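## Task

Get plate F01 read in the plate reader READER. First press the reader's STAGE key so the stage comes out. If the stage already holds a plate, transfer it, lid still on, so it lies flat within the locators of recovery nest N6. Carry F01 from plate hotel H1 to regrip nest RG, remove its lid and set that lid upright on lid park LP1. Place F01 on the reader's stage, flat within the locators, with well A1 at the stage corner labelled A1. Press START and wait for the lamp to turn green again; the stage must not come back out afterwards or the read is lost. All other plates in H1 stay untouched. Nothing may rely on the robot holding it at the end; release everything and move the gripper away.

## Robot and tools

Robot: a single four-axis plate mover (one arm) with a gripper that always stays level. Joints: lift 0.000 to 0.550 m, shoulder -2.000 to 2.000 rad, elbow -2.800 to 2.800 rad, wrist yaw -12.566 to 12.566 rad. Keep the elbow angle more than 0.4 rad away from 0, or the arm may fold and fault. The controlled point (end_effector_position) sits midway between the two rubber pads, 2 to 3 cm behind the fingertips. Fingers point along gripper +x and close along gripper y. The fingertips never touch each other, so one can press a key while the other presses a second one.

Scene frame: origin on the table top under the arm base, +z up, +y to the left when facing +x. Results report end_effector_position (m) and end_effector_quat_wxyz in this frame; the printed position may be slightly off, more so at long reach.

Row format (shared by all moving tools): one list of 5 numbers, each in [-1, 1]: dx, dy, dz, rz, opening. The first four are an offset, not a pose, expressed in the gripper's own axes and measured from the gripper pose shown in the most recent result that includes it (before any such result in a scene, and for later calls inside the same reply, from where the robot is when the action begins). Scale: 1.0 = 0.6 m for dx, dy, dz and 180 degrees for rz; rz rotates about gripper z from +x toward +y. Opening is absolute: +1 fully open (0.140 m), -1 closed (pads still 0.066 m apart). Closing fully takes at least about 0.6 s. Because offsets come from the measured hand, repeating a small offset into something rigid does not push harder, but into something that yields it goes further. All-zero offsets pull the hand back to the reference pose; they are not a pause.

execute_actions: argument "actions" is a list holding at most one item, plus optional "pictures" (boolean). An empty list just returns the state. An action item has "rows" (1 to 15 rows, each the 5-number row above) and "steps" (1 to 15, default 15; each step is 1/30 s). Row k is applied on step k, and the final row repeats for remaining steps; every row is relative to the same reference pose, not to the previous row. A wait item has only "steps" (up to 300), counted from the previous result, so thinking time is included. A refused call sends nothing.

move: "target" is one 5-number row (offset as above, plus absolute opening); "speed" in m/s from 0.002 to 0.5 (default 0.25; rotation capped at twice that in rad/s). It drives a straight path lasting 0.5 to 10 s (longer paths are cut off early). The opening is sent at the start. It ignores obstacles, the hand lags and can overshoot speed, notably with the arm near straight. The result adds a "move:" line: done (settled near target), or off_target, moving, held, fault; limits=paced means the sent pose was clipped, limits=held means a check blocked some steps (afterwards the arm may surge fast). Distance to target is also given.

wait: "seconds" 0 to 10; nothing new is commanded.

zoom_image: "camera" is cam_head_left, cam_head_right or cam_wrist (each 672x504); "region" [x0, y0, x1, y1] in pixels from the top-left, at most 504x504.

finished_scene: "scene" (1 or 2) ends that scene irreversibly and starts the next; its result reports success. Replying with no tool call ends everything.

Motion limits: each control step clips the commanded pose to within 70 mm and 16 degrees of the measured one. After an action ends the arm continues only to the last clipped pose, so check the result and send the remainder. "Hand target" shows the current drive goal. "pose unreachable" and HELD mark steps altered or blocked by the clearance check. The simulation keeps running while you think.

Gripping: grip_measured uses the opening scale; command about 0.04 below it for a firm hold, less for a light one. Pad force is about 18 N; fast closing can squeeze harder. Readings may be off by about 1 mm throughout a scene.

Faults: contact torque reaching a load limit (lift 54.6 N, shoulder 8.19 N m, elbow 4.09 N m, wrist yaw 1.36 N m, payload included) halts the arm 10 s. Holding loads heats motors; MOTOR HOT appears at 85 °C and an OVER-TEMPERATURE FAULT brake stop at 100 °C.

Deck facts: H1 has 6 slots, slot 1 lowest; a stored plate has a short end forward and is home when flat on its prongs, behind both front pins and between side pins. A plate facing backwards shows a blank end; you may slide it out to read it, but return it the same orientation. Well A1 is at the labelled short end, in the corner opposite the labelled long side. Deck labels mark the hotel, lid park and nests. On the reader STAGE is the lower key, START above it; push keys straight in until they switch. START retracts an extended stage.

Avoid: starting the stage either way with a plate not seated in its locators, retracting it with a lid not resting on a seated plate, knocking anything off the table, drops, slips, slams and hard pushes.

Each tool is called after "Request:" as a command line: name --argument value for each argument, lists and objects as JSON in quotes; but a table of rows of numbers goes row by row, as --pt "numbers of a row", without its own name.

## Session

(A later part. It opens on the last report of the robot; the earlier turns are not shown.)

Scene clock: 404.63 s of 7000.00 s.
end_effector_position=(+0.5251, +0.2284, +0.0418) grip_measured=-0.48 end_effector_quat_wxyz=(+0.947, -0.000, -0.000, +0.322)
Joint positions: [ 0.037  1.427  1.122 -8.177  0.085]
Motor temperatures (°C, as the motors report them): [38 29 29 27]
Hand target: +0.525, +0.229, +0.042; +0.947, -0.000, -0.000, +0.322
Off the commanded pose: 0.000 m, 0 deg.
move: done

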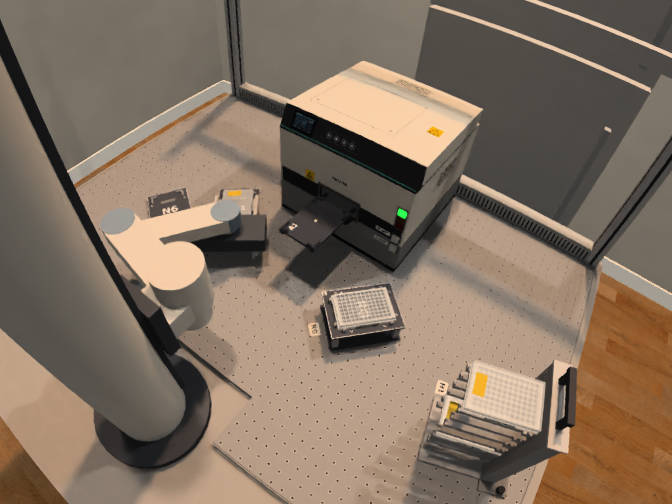

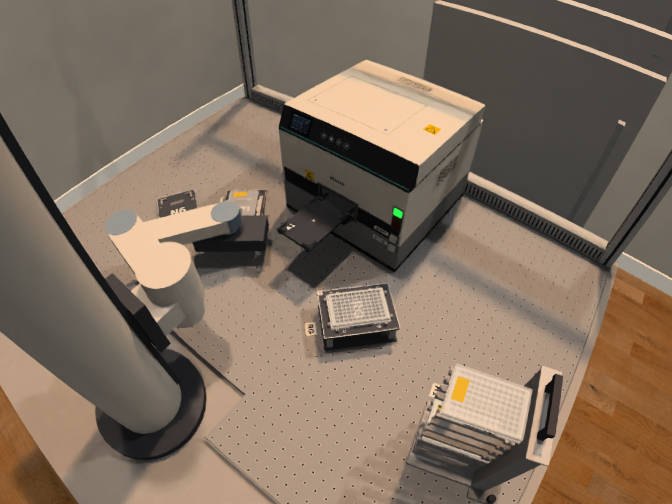

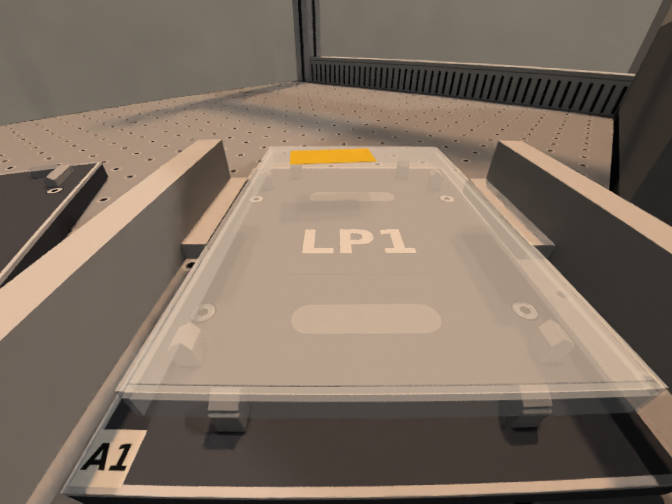

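Request:
move --target '[-0.001,0,-0.012,0,-0.51]' --speed 0.01

Scene clock: 409.53 s of 7000.00 s.
end_effector_position=(+0.5247, +0.2280, +0.0346) grip_measured=-0.48 end_effector_quat_wxyz=(+0.947, -0.000, -0.000, +0.322)
Joint positions: [ 0.03   1.428  1.119 -8.175  0.085]
Motor temperatures (°C, as the motors report them): [38 29 29 27]
Hand target: +0.525, +0.228, +0.035; +0.947, -0.000, -0.000, +0.322
Off the commanded pose: 0.000 m, 0 deg.
After step 90, 0.97 s passed at rest.
move: done

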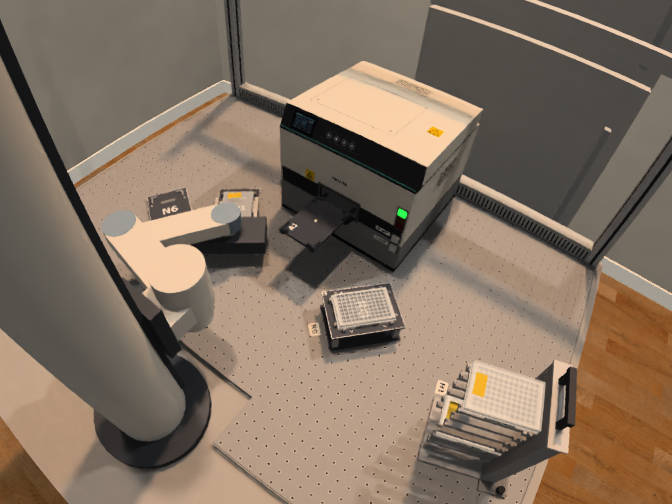

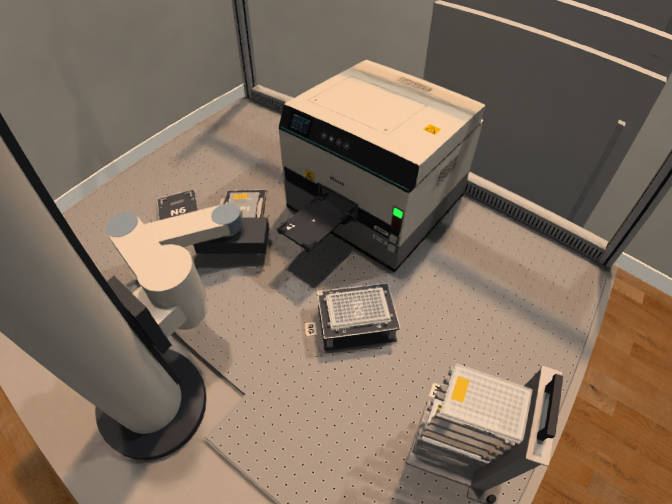

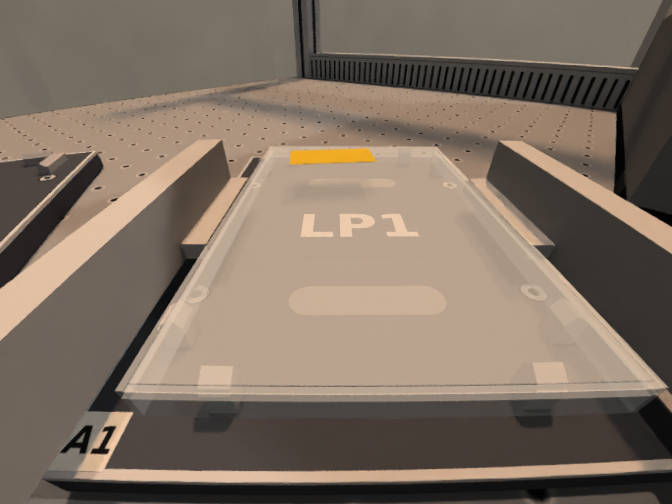

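Request:
move --target '[0,0,-0.006,0,-0.51]' --speed 0.01

Scene clock: 413.07 s of 7000.00 s.
end_effector_position=(+0.5246, +0.2280, +0.0310) grip_measured=-0.48 end_effector_quat_wxyz=(+0.947, -0.000, -0.000, +0.322)
Joint positions: [ 0.026  1.428  1.119 -8.174  0.085]
Motor temperatures (°C, as the motors report them): [38 29 29 27]
Hand target: +0.525, +0.228, +0.031; +0.947, -0.000, -0.000, +0.322
Off the commanded pose: 0.000 m, 0 deg.
move: done

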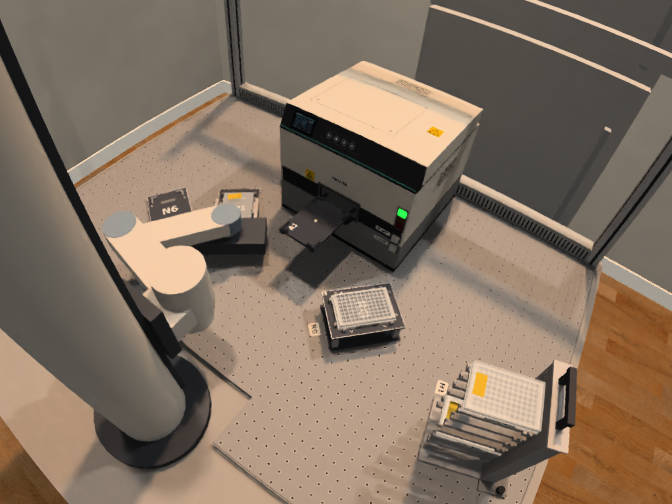

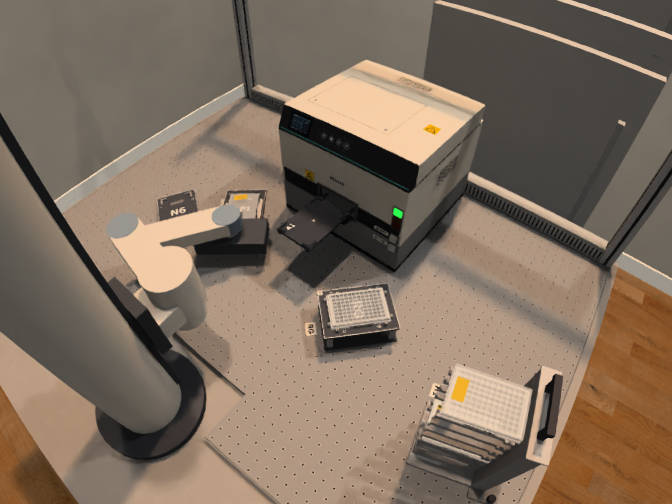

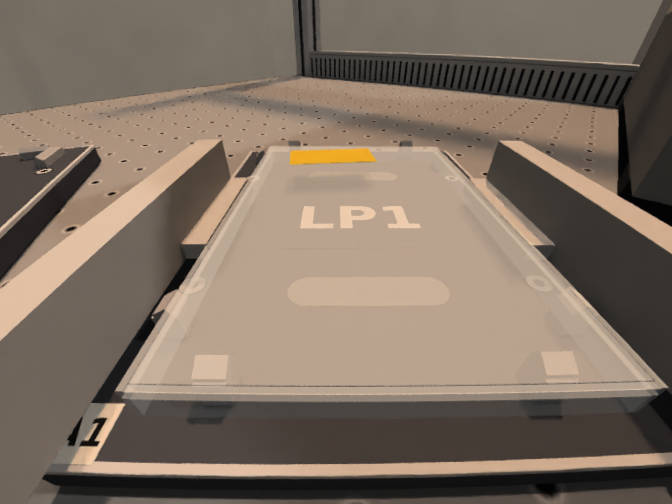

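Request:
move --target '[0,0,0.018,0,-0.51]' --speed 0.02

Request:
move --target '[0.018,0,0,0,-0.51]' --speed 0.02

Request:
move --target '[0,0,-0.008,0,-0.51]' --speed 0.01

Scene clock: 420.60 s of 7000.00 s.
end_effector_position=(+0.5246, +0.2281, +0.0418) grip_measured=-0.48 end_effector_quat_wxyz=(+0.947, -0.000, -0.000, +0.322)
Joint positions: [ 0.037  1.428  1.119 -8.174  0.085]
Motor temperatures (°C, as the motors report them): [38 29 29 27]
Hand target: +0.525, +0.228, +0.042; +0.947, -0.000, -0.000, +0.322
Off the commanded pose: 0.000 m, 0 deg.
After step 90, 3.77 s passed at rest.
move: done

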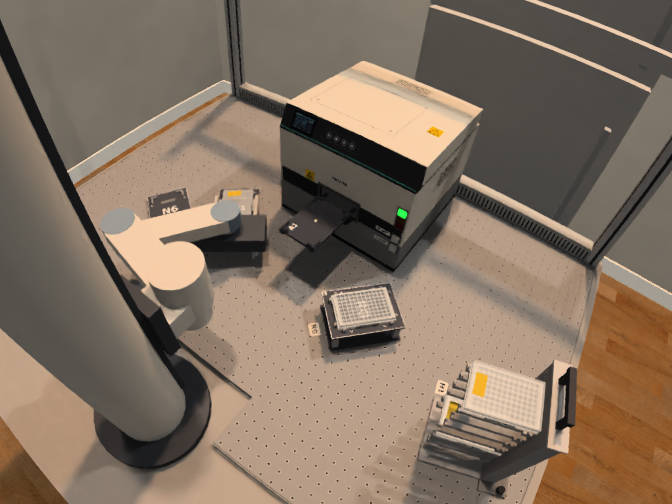

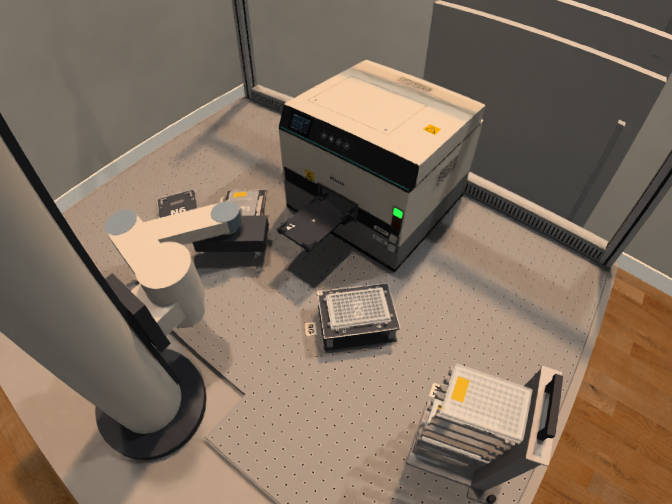

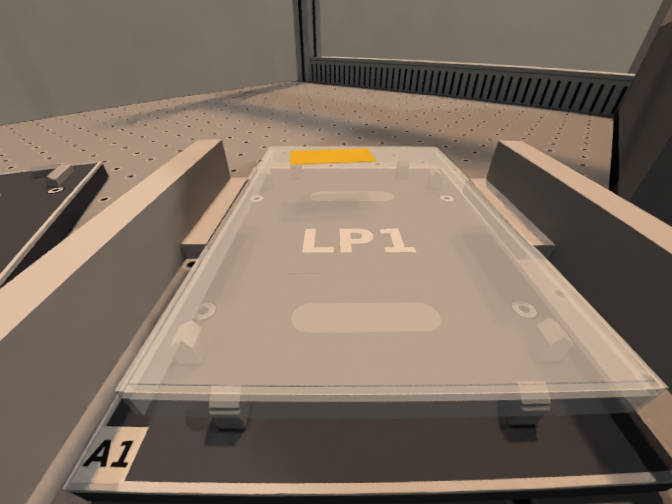

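Scene clock: 421.37 s of 7000.00 s.
end_effector_position=(+0.5331, +0.2348, +0.0418) grip_measured=-0.48 end_effector_quat_wxyz=(+0.947, -0.000, -0.000, +0.322)
Joint positions: [ 0.037  1.414  1.169 -8.21   0.085]
Motor temperatures (°C, as the motors report them): [38 29 29 27]
Hand target: +0.533, +0.235, +0.042; +0.947, -0.000, -0.000, +0.322
Off the commanded pose: 0.000 m, 0 deg.
move: done

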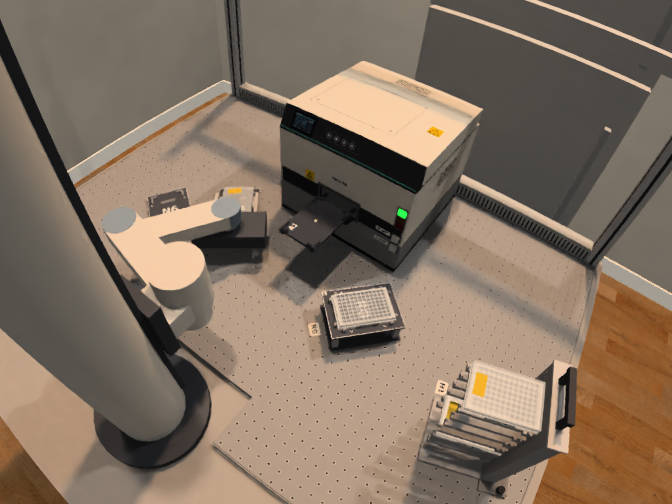

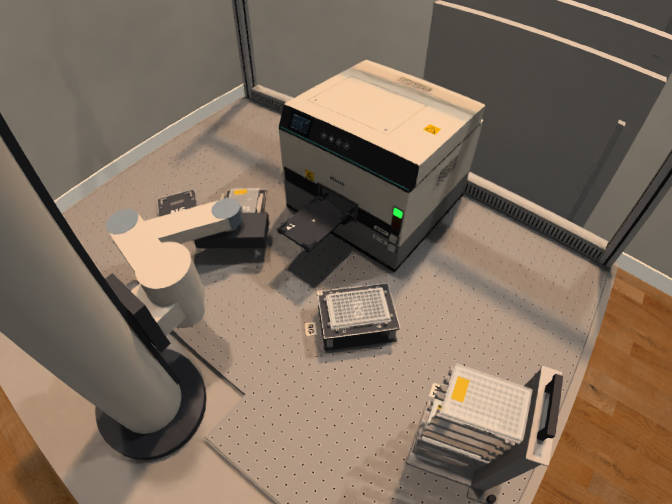

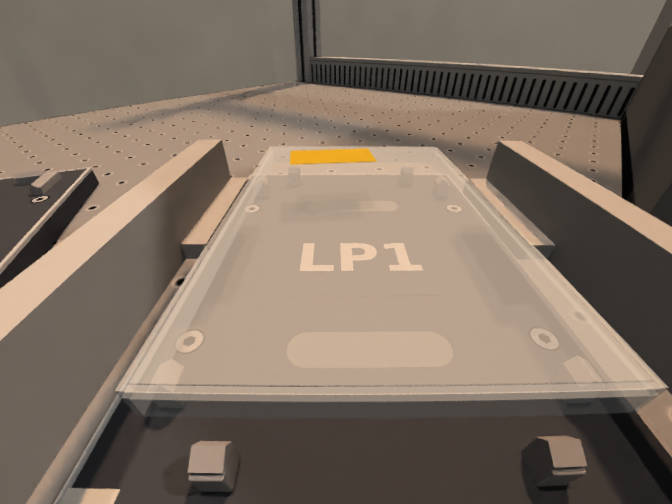

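Scene clock: 422.07 s of 7000.00 s.
end_effector_position=(+0.5331, +0.2348, +0.0370) grip_measured=-0.48 end_effector_quat_wxyz=(+0.947, -0.000, -0.000, +0.322)
Joint positions: [ 0.032  1.414  1.169 -8.21   0.085]
Motor temperatures (°C, as the motors report them): [38 29 29 27]
Hand target: +0.533, +0.235, +0.037; +0.947, -0.000, -0.000, +0.322
Off the commanded pose: 0.000 m, 0 deg.
move: done

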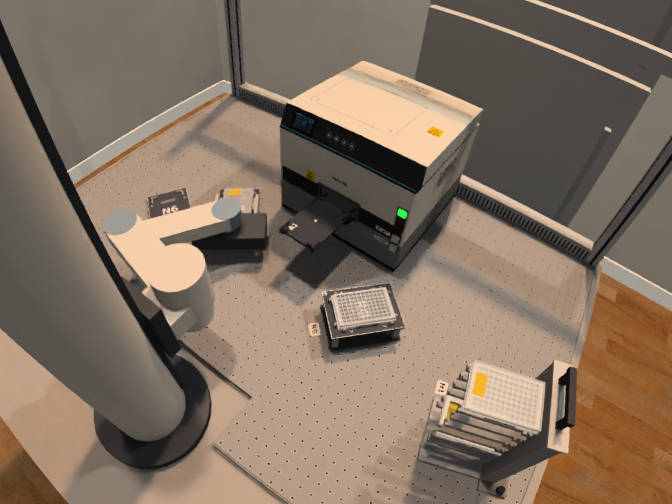

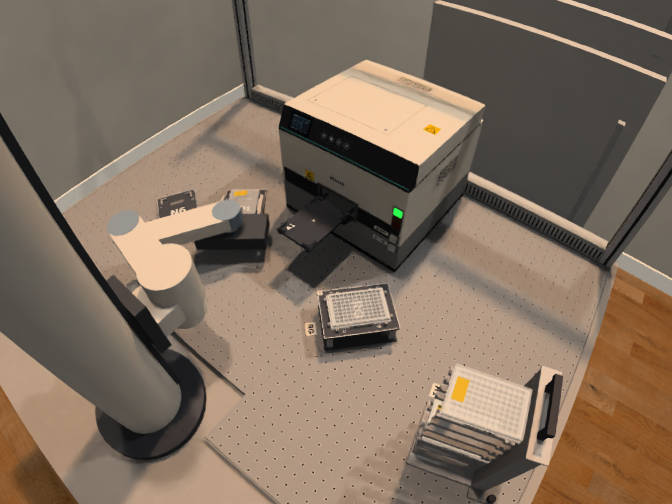

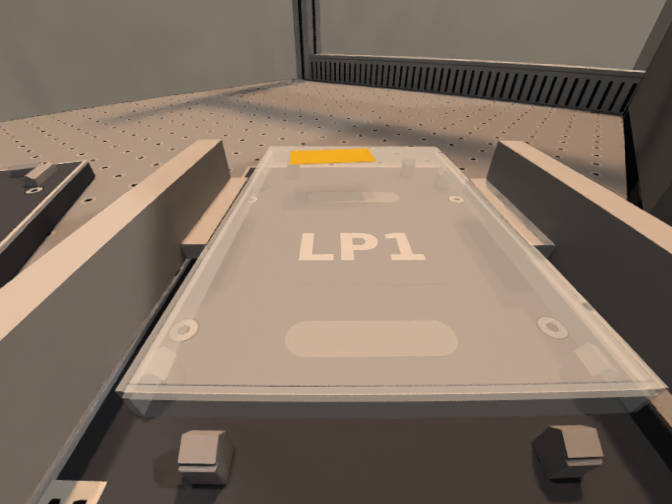

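Request:
move --target '[-0.001,0,-0.005,0,-0.51]' --speed 0.01

Scene clock: 426.70 s of 7000.00 s.
end_effector_position=(+0.5327, +0.2343, +0.0340) grip_measured=-0.48 end_effector_quat_wxyz=(+0.947, -0.000, -0.000, +0.322)
Joint positions: [ 0.029  1.415  1.166 -8.208  0.085]
Motor temperatures (°C, as the motors report them): [38 29 29 27]
Hand target: +0.533, +0.234, +0.034; +0.947, -0.000, -0.000, +0.322
Off the commanded pose: 0.000 m, 0 deg.
After step 90, 0.93 s passed at rest.
move: done

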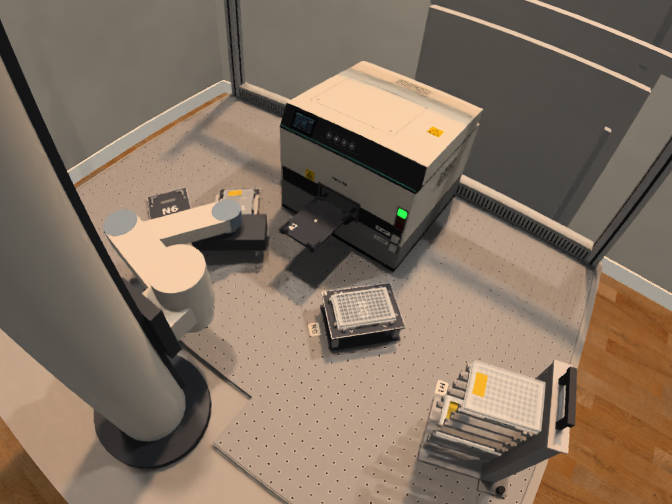

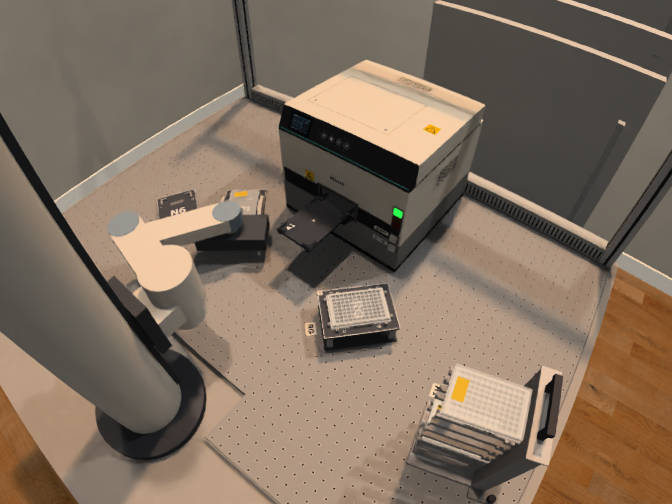

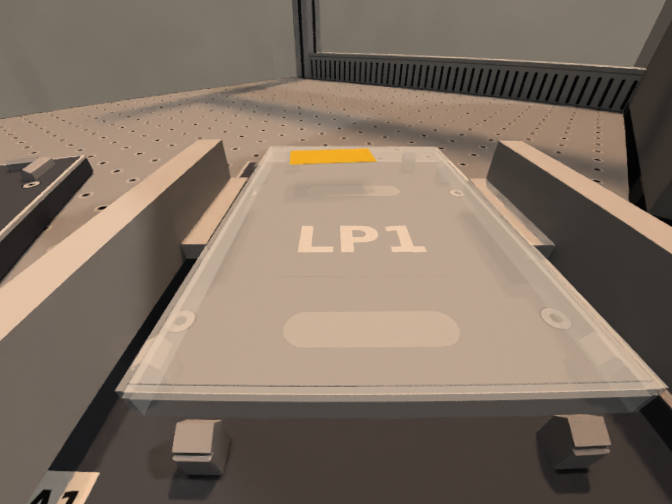

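Request:
move --target '[0,0,-0.005,0,-0.51]' --speed 0.01

Scene clock: 429.77 s of 7000.00 s.
end_effector_position=(+0.5327, +0.2347, +0.0310) grip_measured=-0.48 end_effector_quat_wxyz=(+0.946, -0.000, -0.000, +0.323)
Joint positions: [ 0.026  1.415  1.167 -8.207  0.085]
Motor temperatures (°C, as the motors report them): [38 29 29 27]
Hand target: +0.533, +0.234, +0.031; +0.947, -0.000, -0.000, +0.322
Off the commanded pose: 0.000 m, 0 deg.
move: done

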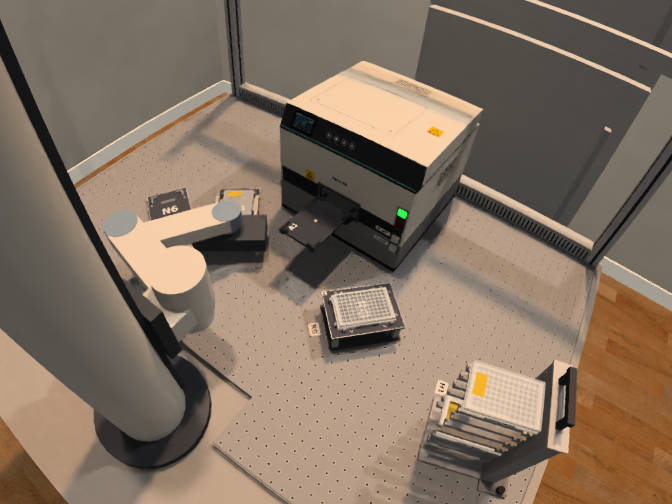

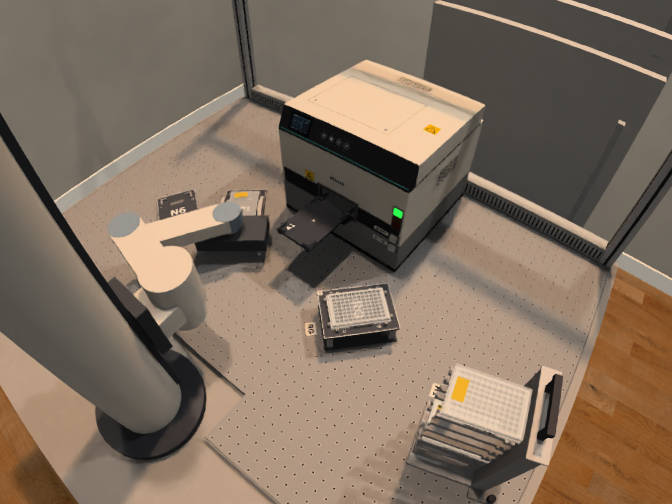

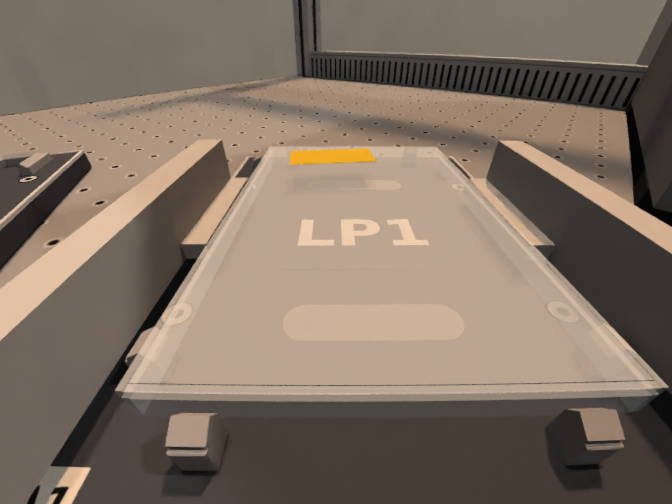

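Request:
move --target '[0,0,-0.005,0,-0.51]' --speed 0.01

Scene clock: 433.30 s of 7000.00 s.
end_effector_position=(+0.5328, +0.2349, +0.0280) grip_measured=-0.48 end_effector_quat_wxyz=(+0.946, -0.000, -0.000, +0.323)
Joint positions: [ 0.023  1.415  1.168 -8.207  0.085]
Motor temperatures (°C, as the motors report them): [38 29 29 27]
Hand target: +0.533, +0.235, +0.028; +0.946, -0.000, -0.000, +0.323
Off the commanded pose: 0.000 m, 0 deg.
move: done

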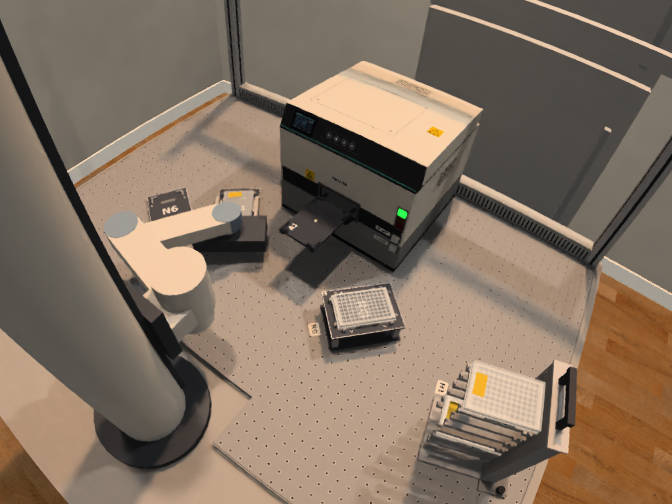

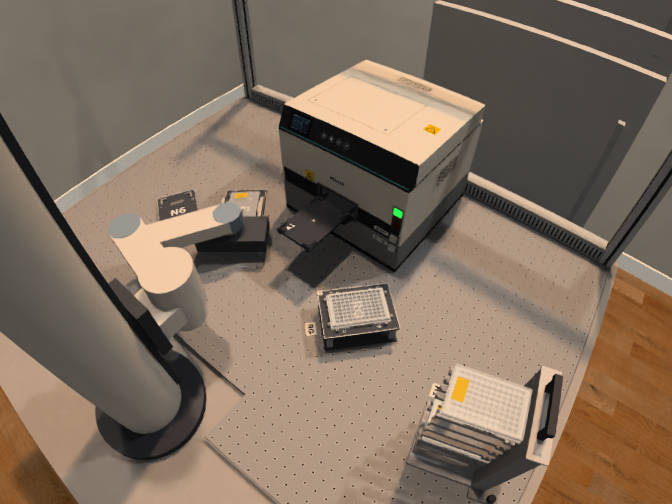

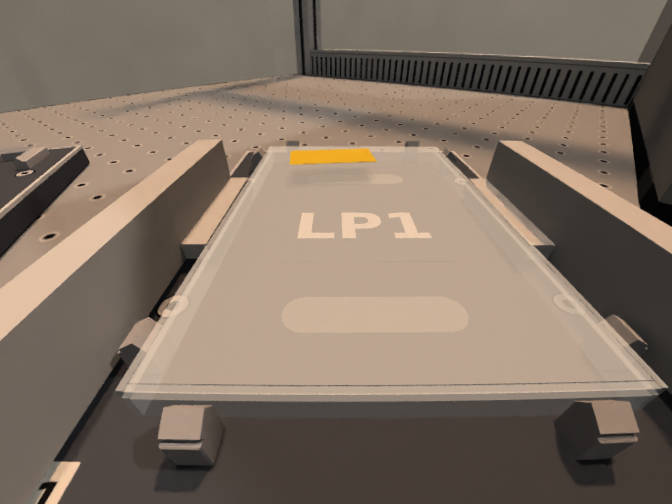

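Request:
move --target '[0,0,-0.0015,0,-0.51]' --speed 0.005

Request:
move --target '[0,0,0,0,-0.3]'

Request:
move --target '[0,0,0.05,0,-0.3]' --speed 0.06

Scene clock: 441.73 s of 7000.00 s.
end_effector_position=(+0.5327, +0.2349, +0.0272) grip_measured=-0.48 end_effector_quat_wxyz=(+0.946, -0.000, -0.000, +0.323)
Joint positions: [ 0.022  1.415  1.168 -8.207  0.085]
Motor temperatures (°C, as the motors report them): [38 29 29 27]
Hand target: +0.533, +0.235, +0.027; +0.946, -0.000, -0.000, +0.323
Off the commanded pose: 0.000 m, 0 deg.
After step 90, 4.73 s passed at rest.
move: done

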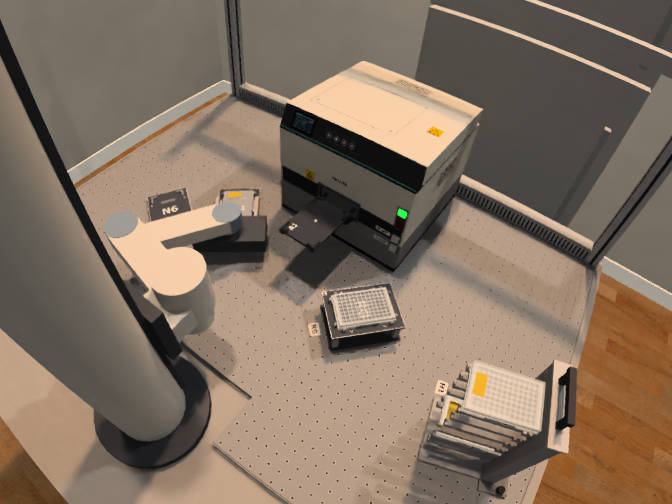

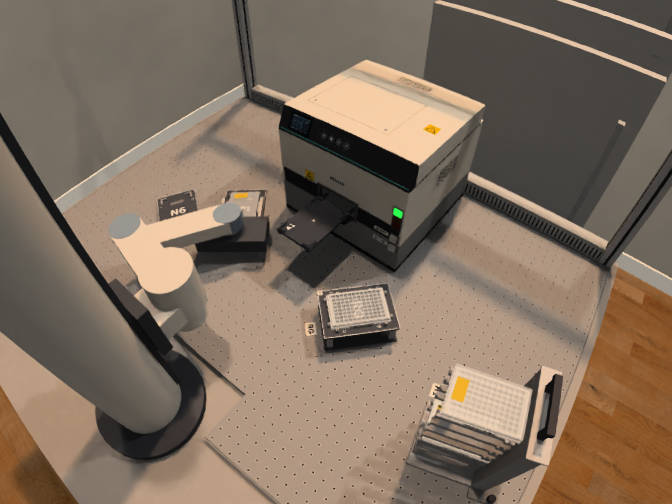

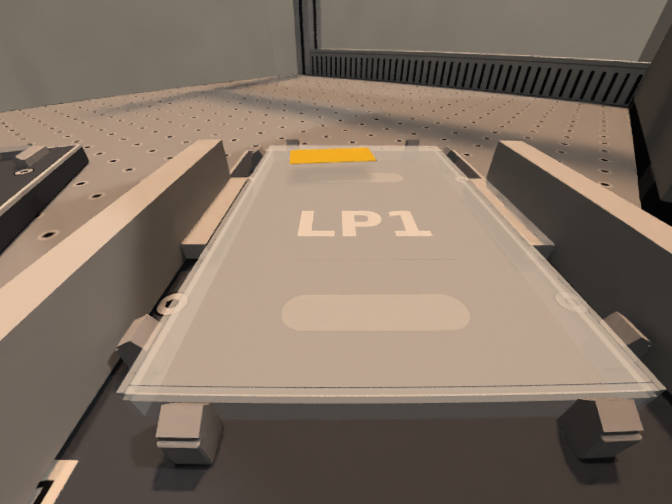

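Scene clock: 442.23 s of 7000.00 s.
end_effector_position=(+0.5327, +0.2349, +0.0273) grip_measured=-0.30 end_effector_quat_wxyz=(+0.946, -0.000, -0.000, +0.323)
Joint positions: [ 0.022  1.415  1.168 -8.207  0.092]
Motor temperatures (°C, as the motors report them): [38 29 29 27]
Hand target: +0.533, +0.235, +0.027; +0.946, -0.000, -0.000, +0.323
Off the commanded pose: 0.000 m, 0 deg.
move: done

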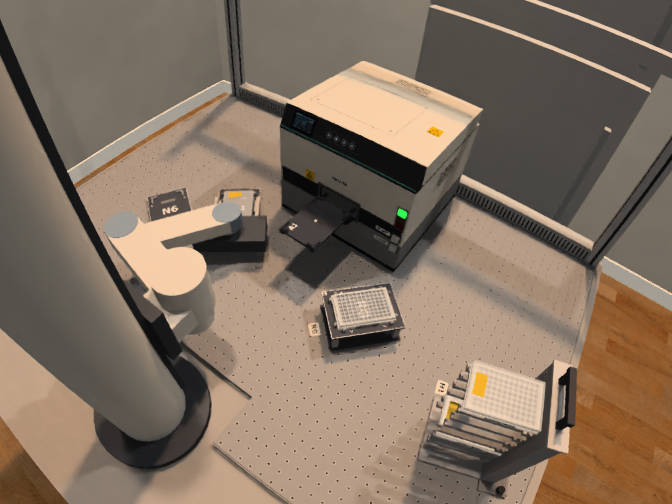

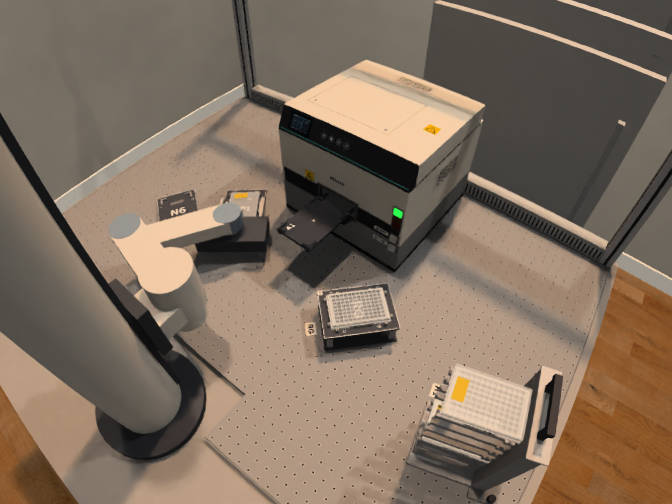

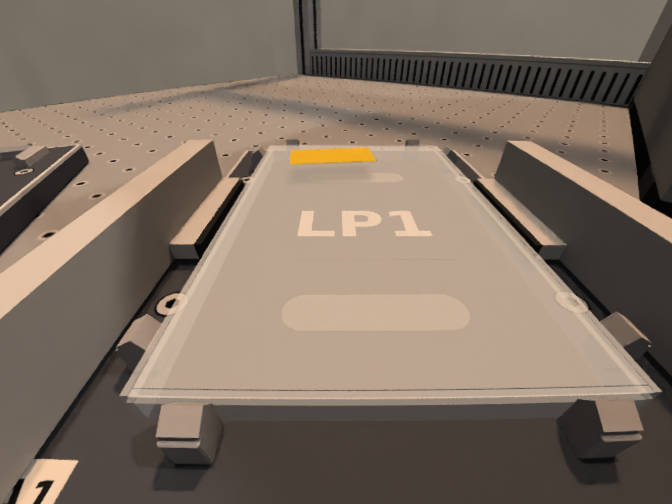

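Scene clock: 443.00 s of 7000.00 s.
end_effector_position=(+0.5327, +0.2350, +0.0573) grip_measured=-0.30 end_effector_quat_wxyz=(+0.946, -0.000, -0.000, +0.323)
Joint positions: [ 0.052  1.415  1.168 -8.207  0.092]
Motor temperatures (°C, as the motors report them): [38 29 29 27]
Hand target: +0.533, +0.235, +0.057; +0.946, -0.000, -0.000, +0.323
Off the commanded pose: 0.000 m, 0 deg.
move: done

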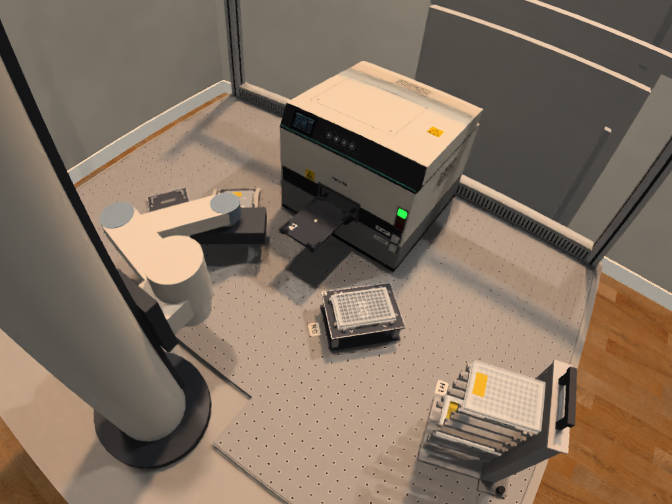

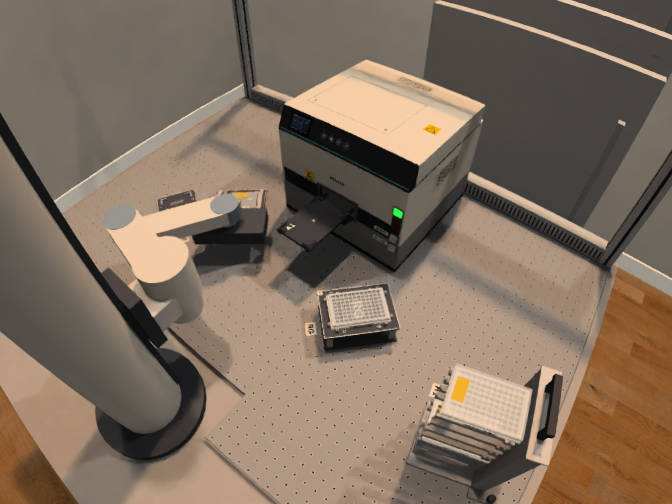

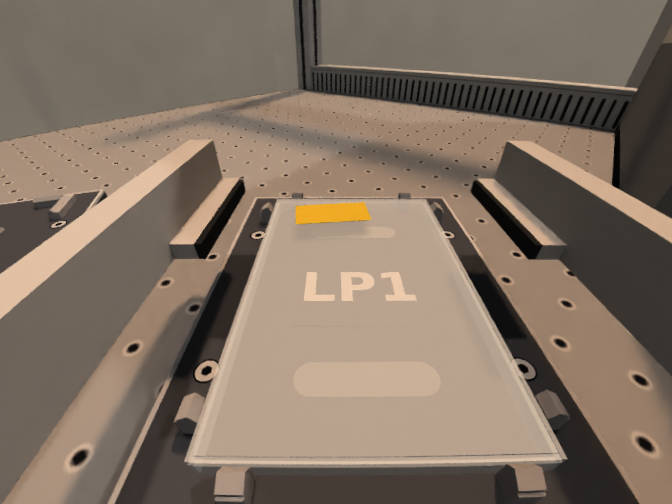

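Request:
move --target '[-0.067,0,0.222,0,-0.25]'

Request:
move --target '[-0.229,-0.266,0,-0.209,-0.25]'

Request:
move --target '[-0.095,-0.387,0,-0.248,-0.25]'

Scene clock: 456.83 s of 7000.00 s.
end_effector_position=(+0.5010, +0.2102, +0.1905) grip_measured=-0.25 end_effector_quat_wxyz=(+0.946, -0.000, -0.000, +0.323)
Joint positions: [ 0.186  1.46   0.986 -8.072  0.094]
Motor temperatures (°C, as the motors report them): [38 29 29 27]
Hand target: +0.501, +0.210, +0.190; +0.946, -0.000, -0.000, +0.323
Off the commanded pose: 0.000 m, 0 deg.
After step 90, 9.87 s passed at rest.
move: done

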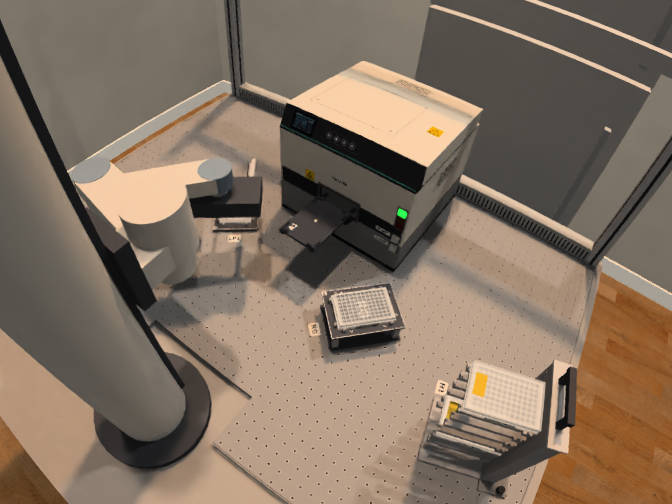

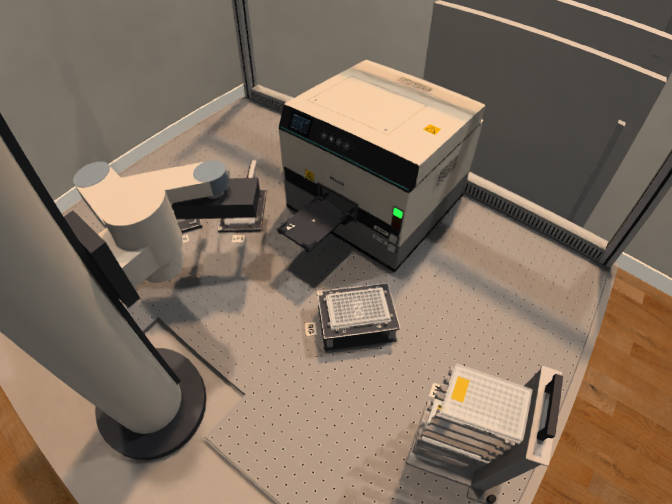

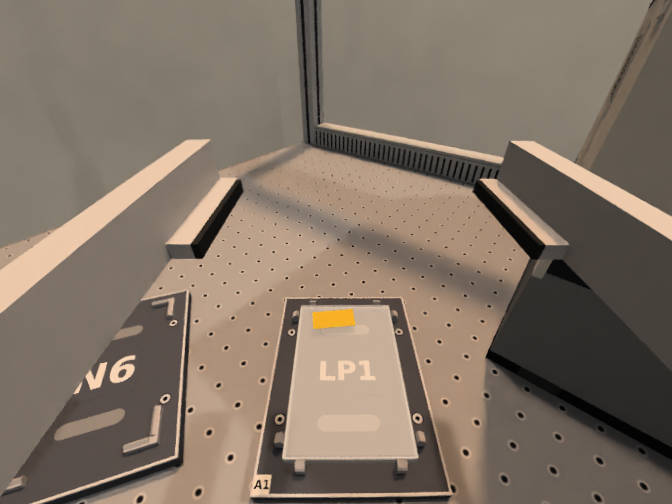

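Scene clock: 458.50 s of 7000.00 s.
end_effector_position=(+0.4898, -0.0002, +0.1905) grip_measured=-0.25 end_effector_quat_wxyz=(+1.000, -0.000, -0.000, +0.000)
Joint positions: [ 0.186  1.017  0.669 -7.968  0.094]
Motor temperatures (°C, as the motors report them): [38 29 29 27]
Hand target: +0.490, -0.000, +0.191; +1.000, -0.000, -0.000, +0.001
Off the commanded pose: 0.000 m, 0 deg.
move: done

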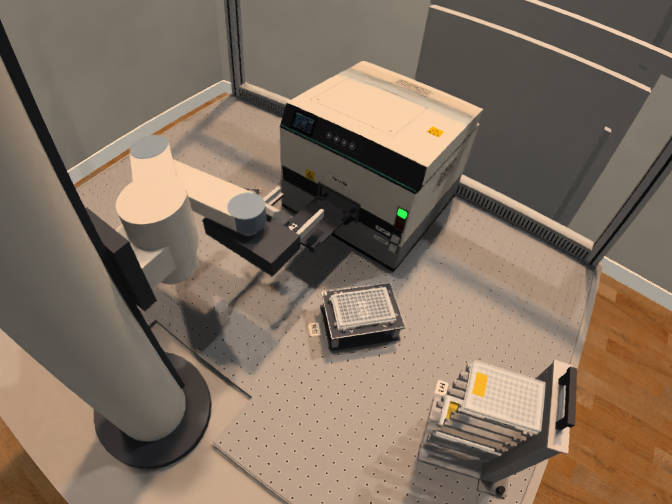

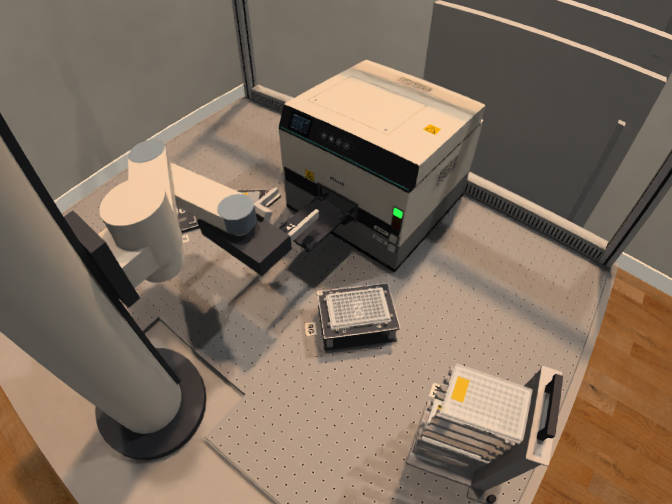

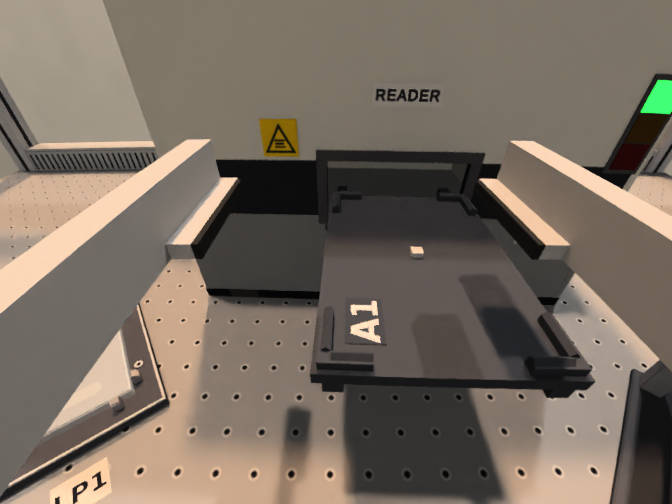

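Scene clock: 460.40 s of 7000.00 s.
end_effector_position=(+0.4330, -0.2324, +0.1905) grip_measured=-0.25 end_effector_quat_wxyz=(+0.925, -0.000, -0.000, -0.380)
Joint positions: [ 0.186  0.286  0.807 -8.155  0.094]
Motor temperatures (°C, as the motors report them): [38 29 29 27]
Hand target: +0.433, -0.232, +0.191; +0.925, -0.000, -0.000, -0.379
Off the commanded pose: 0.000 m, 0 deg.
move: done

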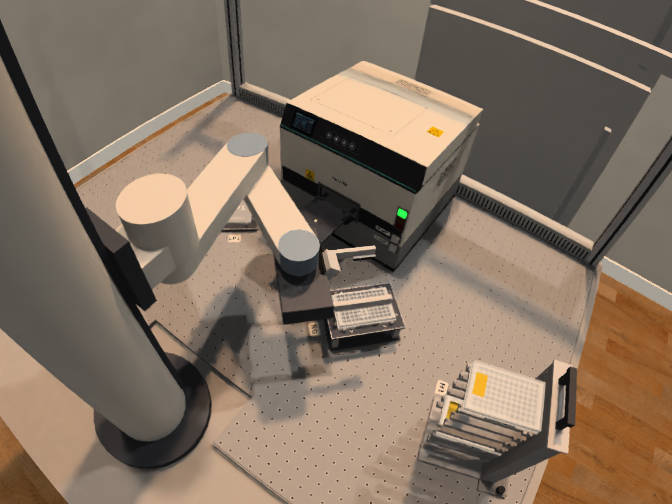

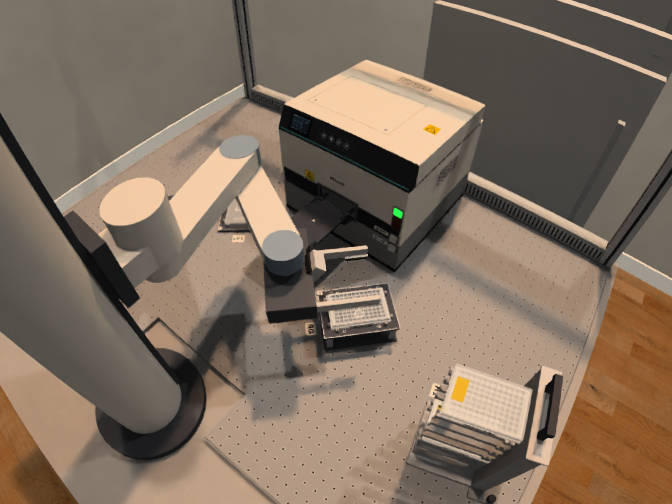

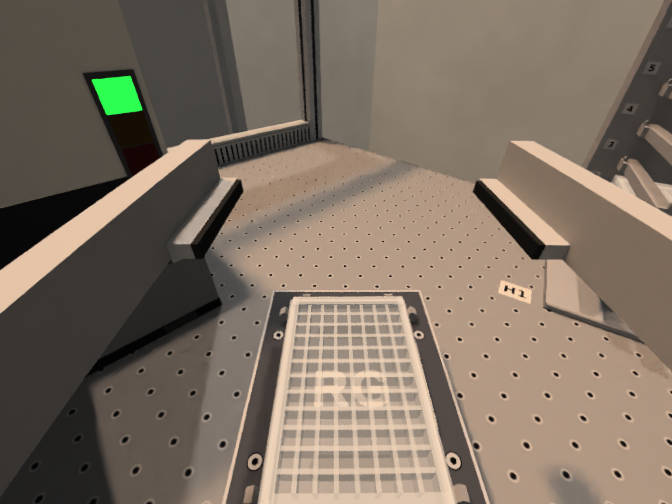

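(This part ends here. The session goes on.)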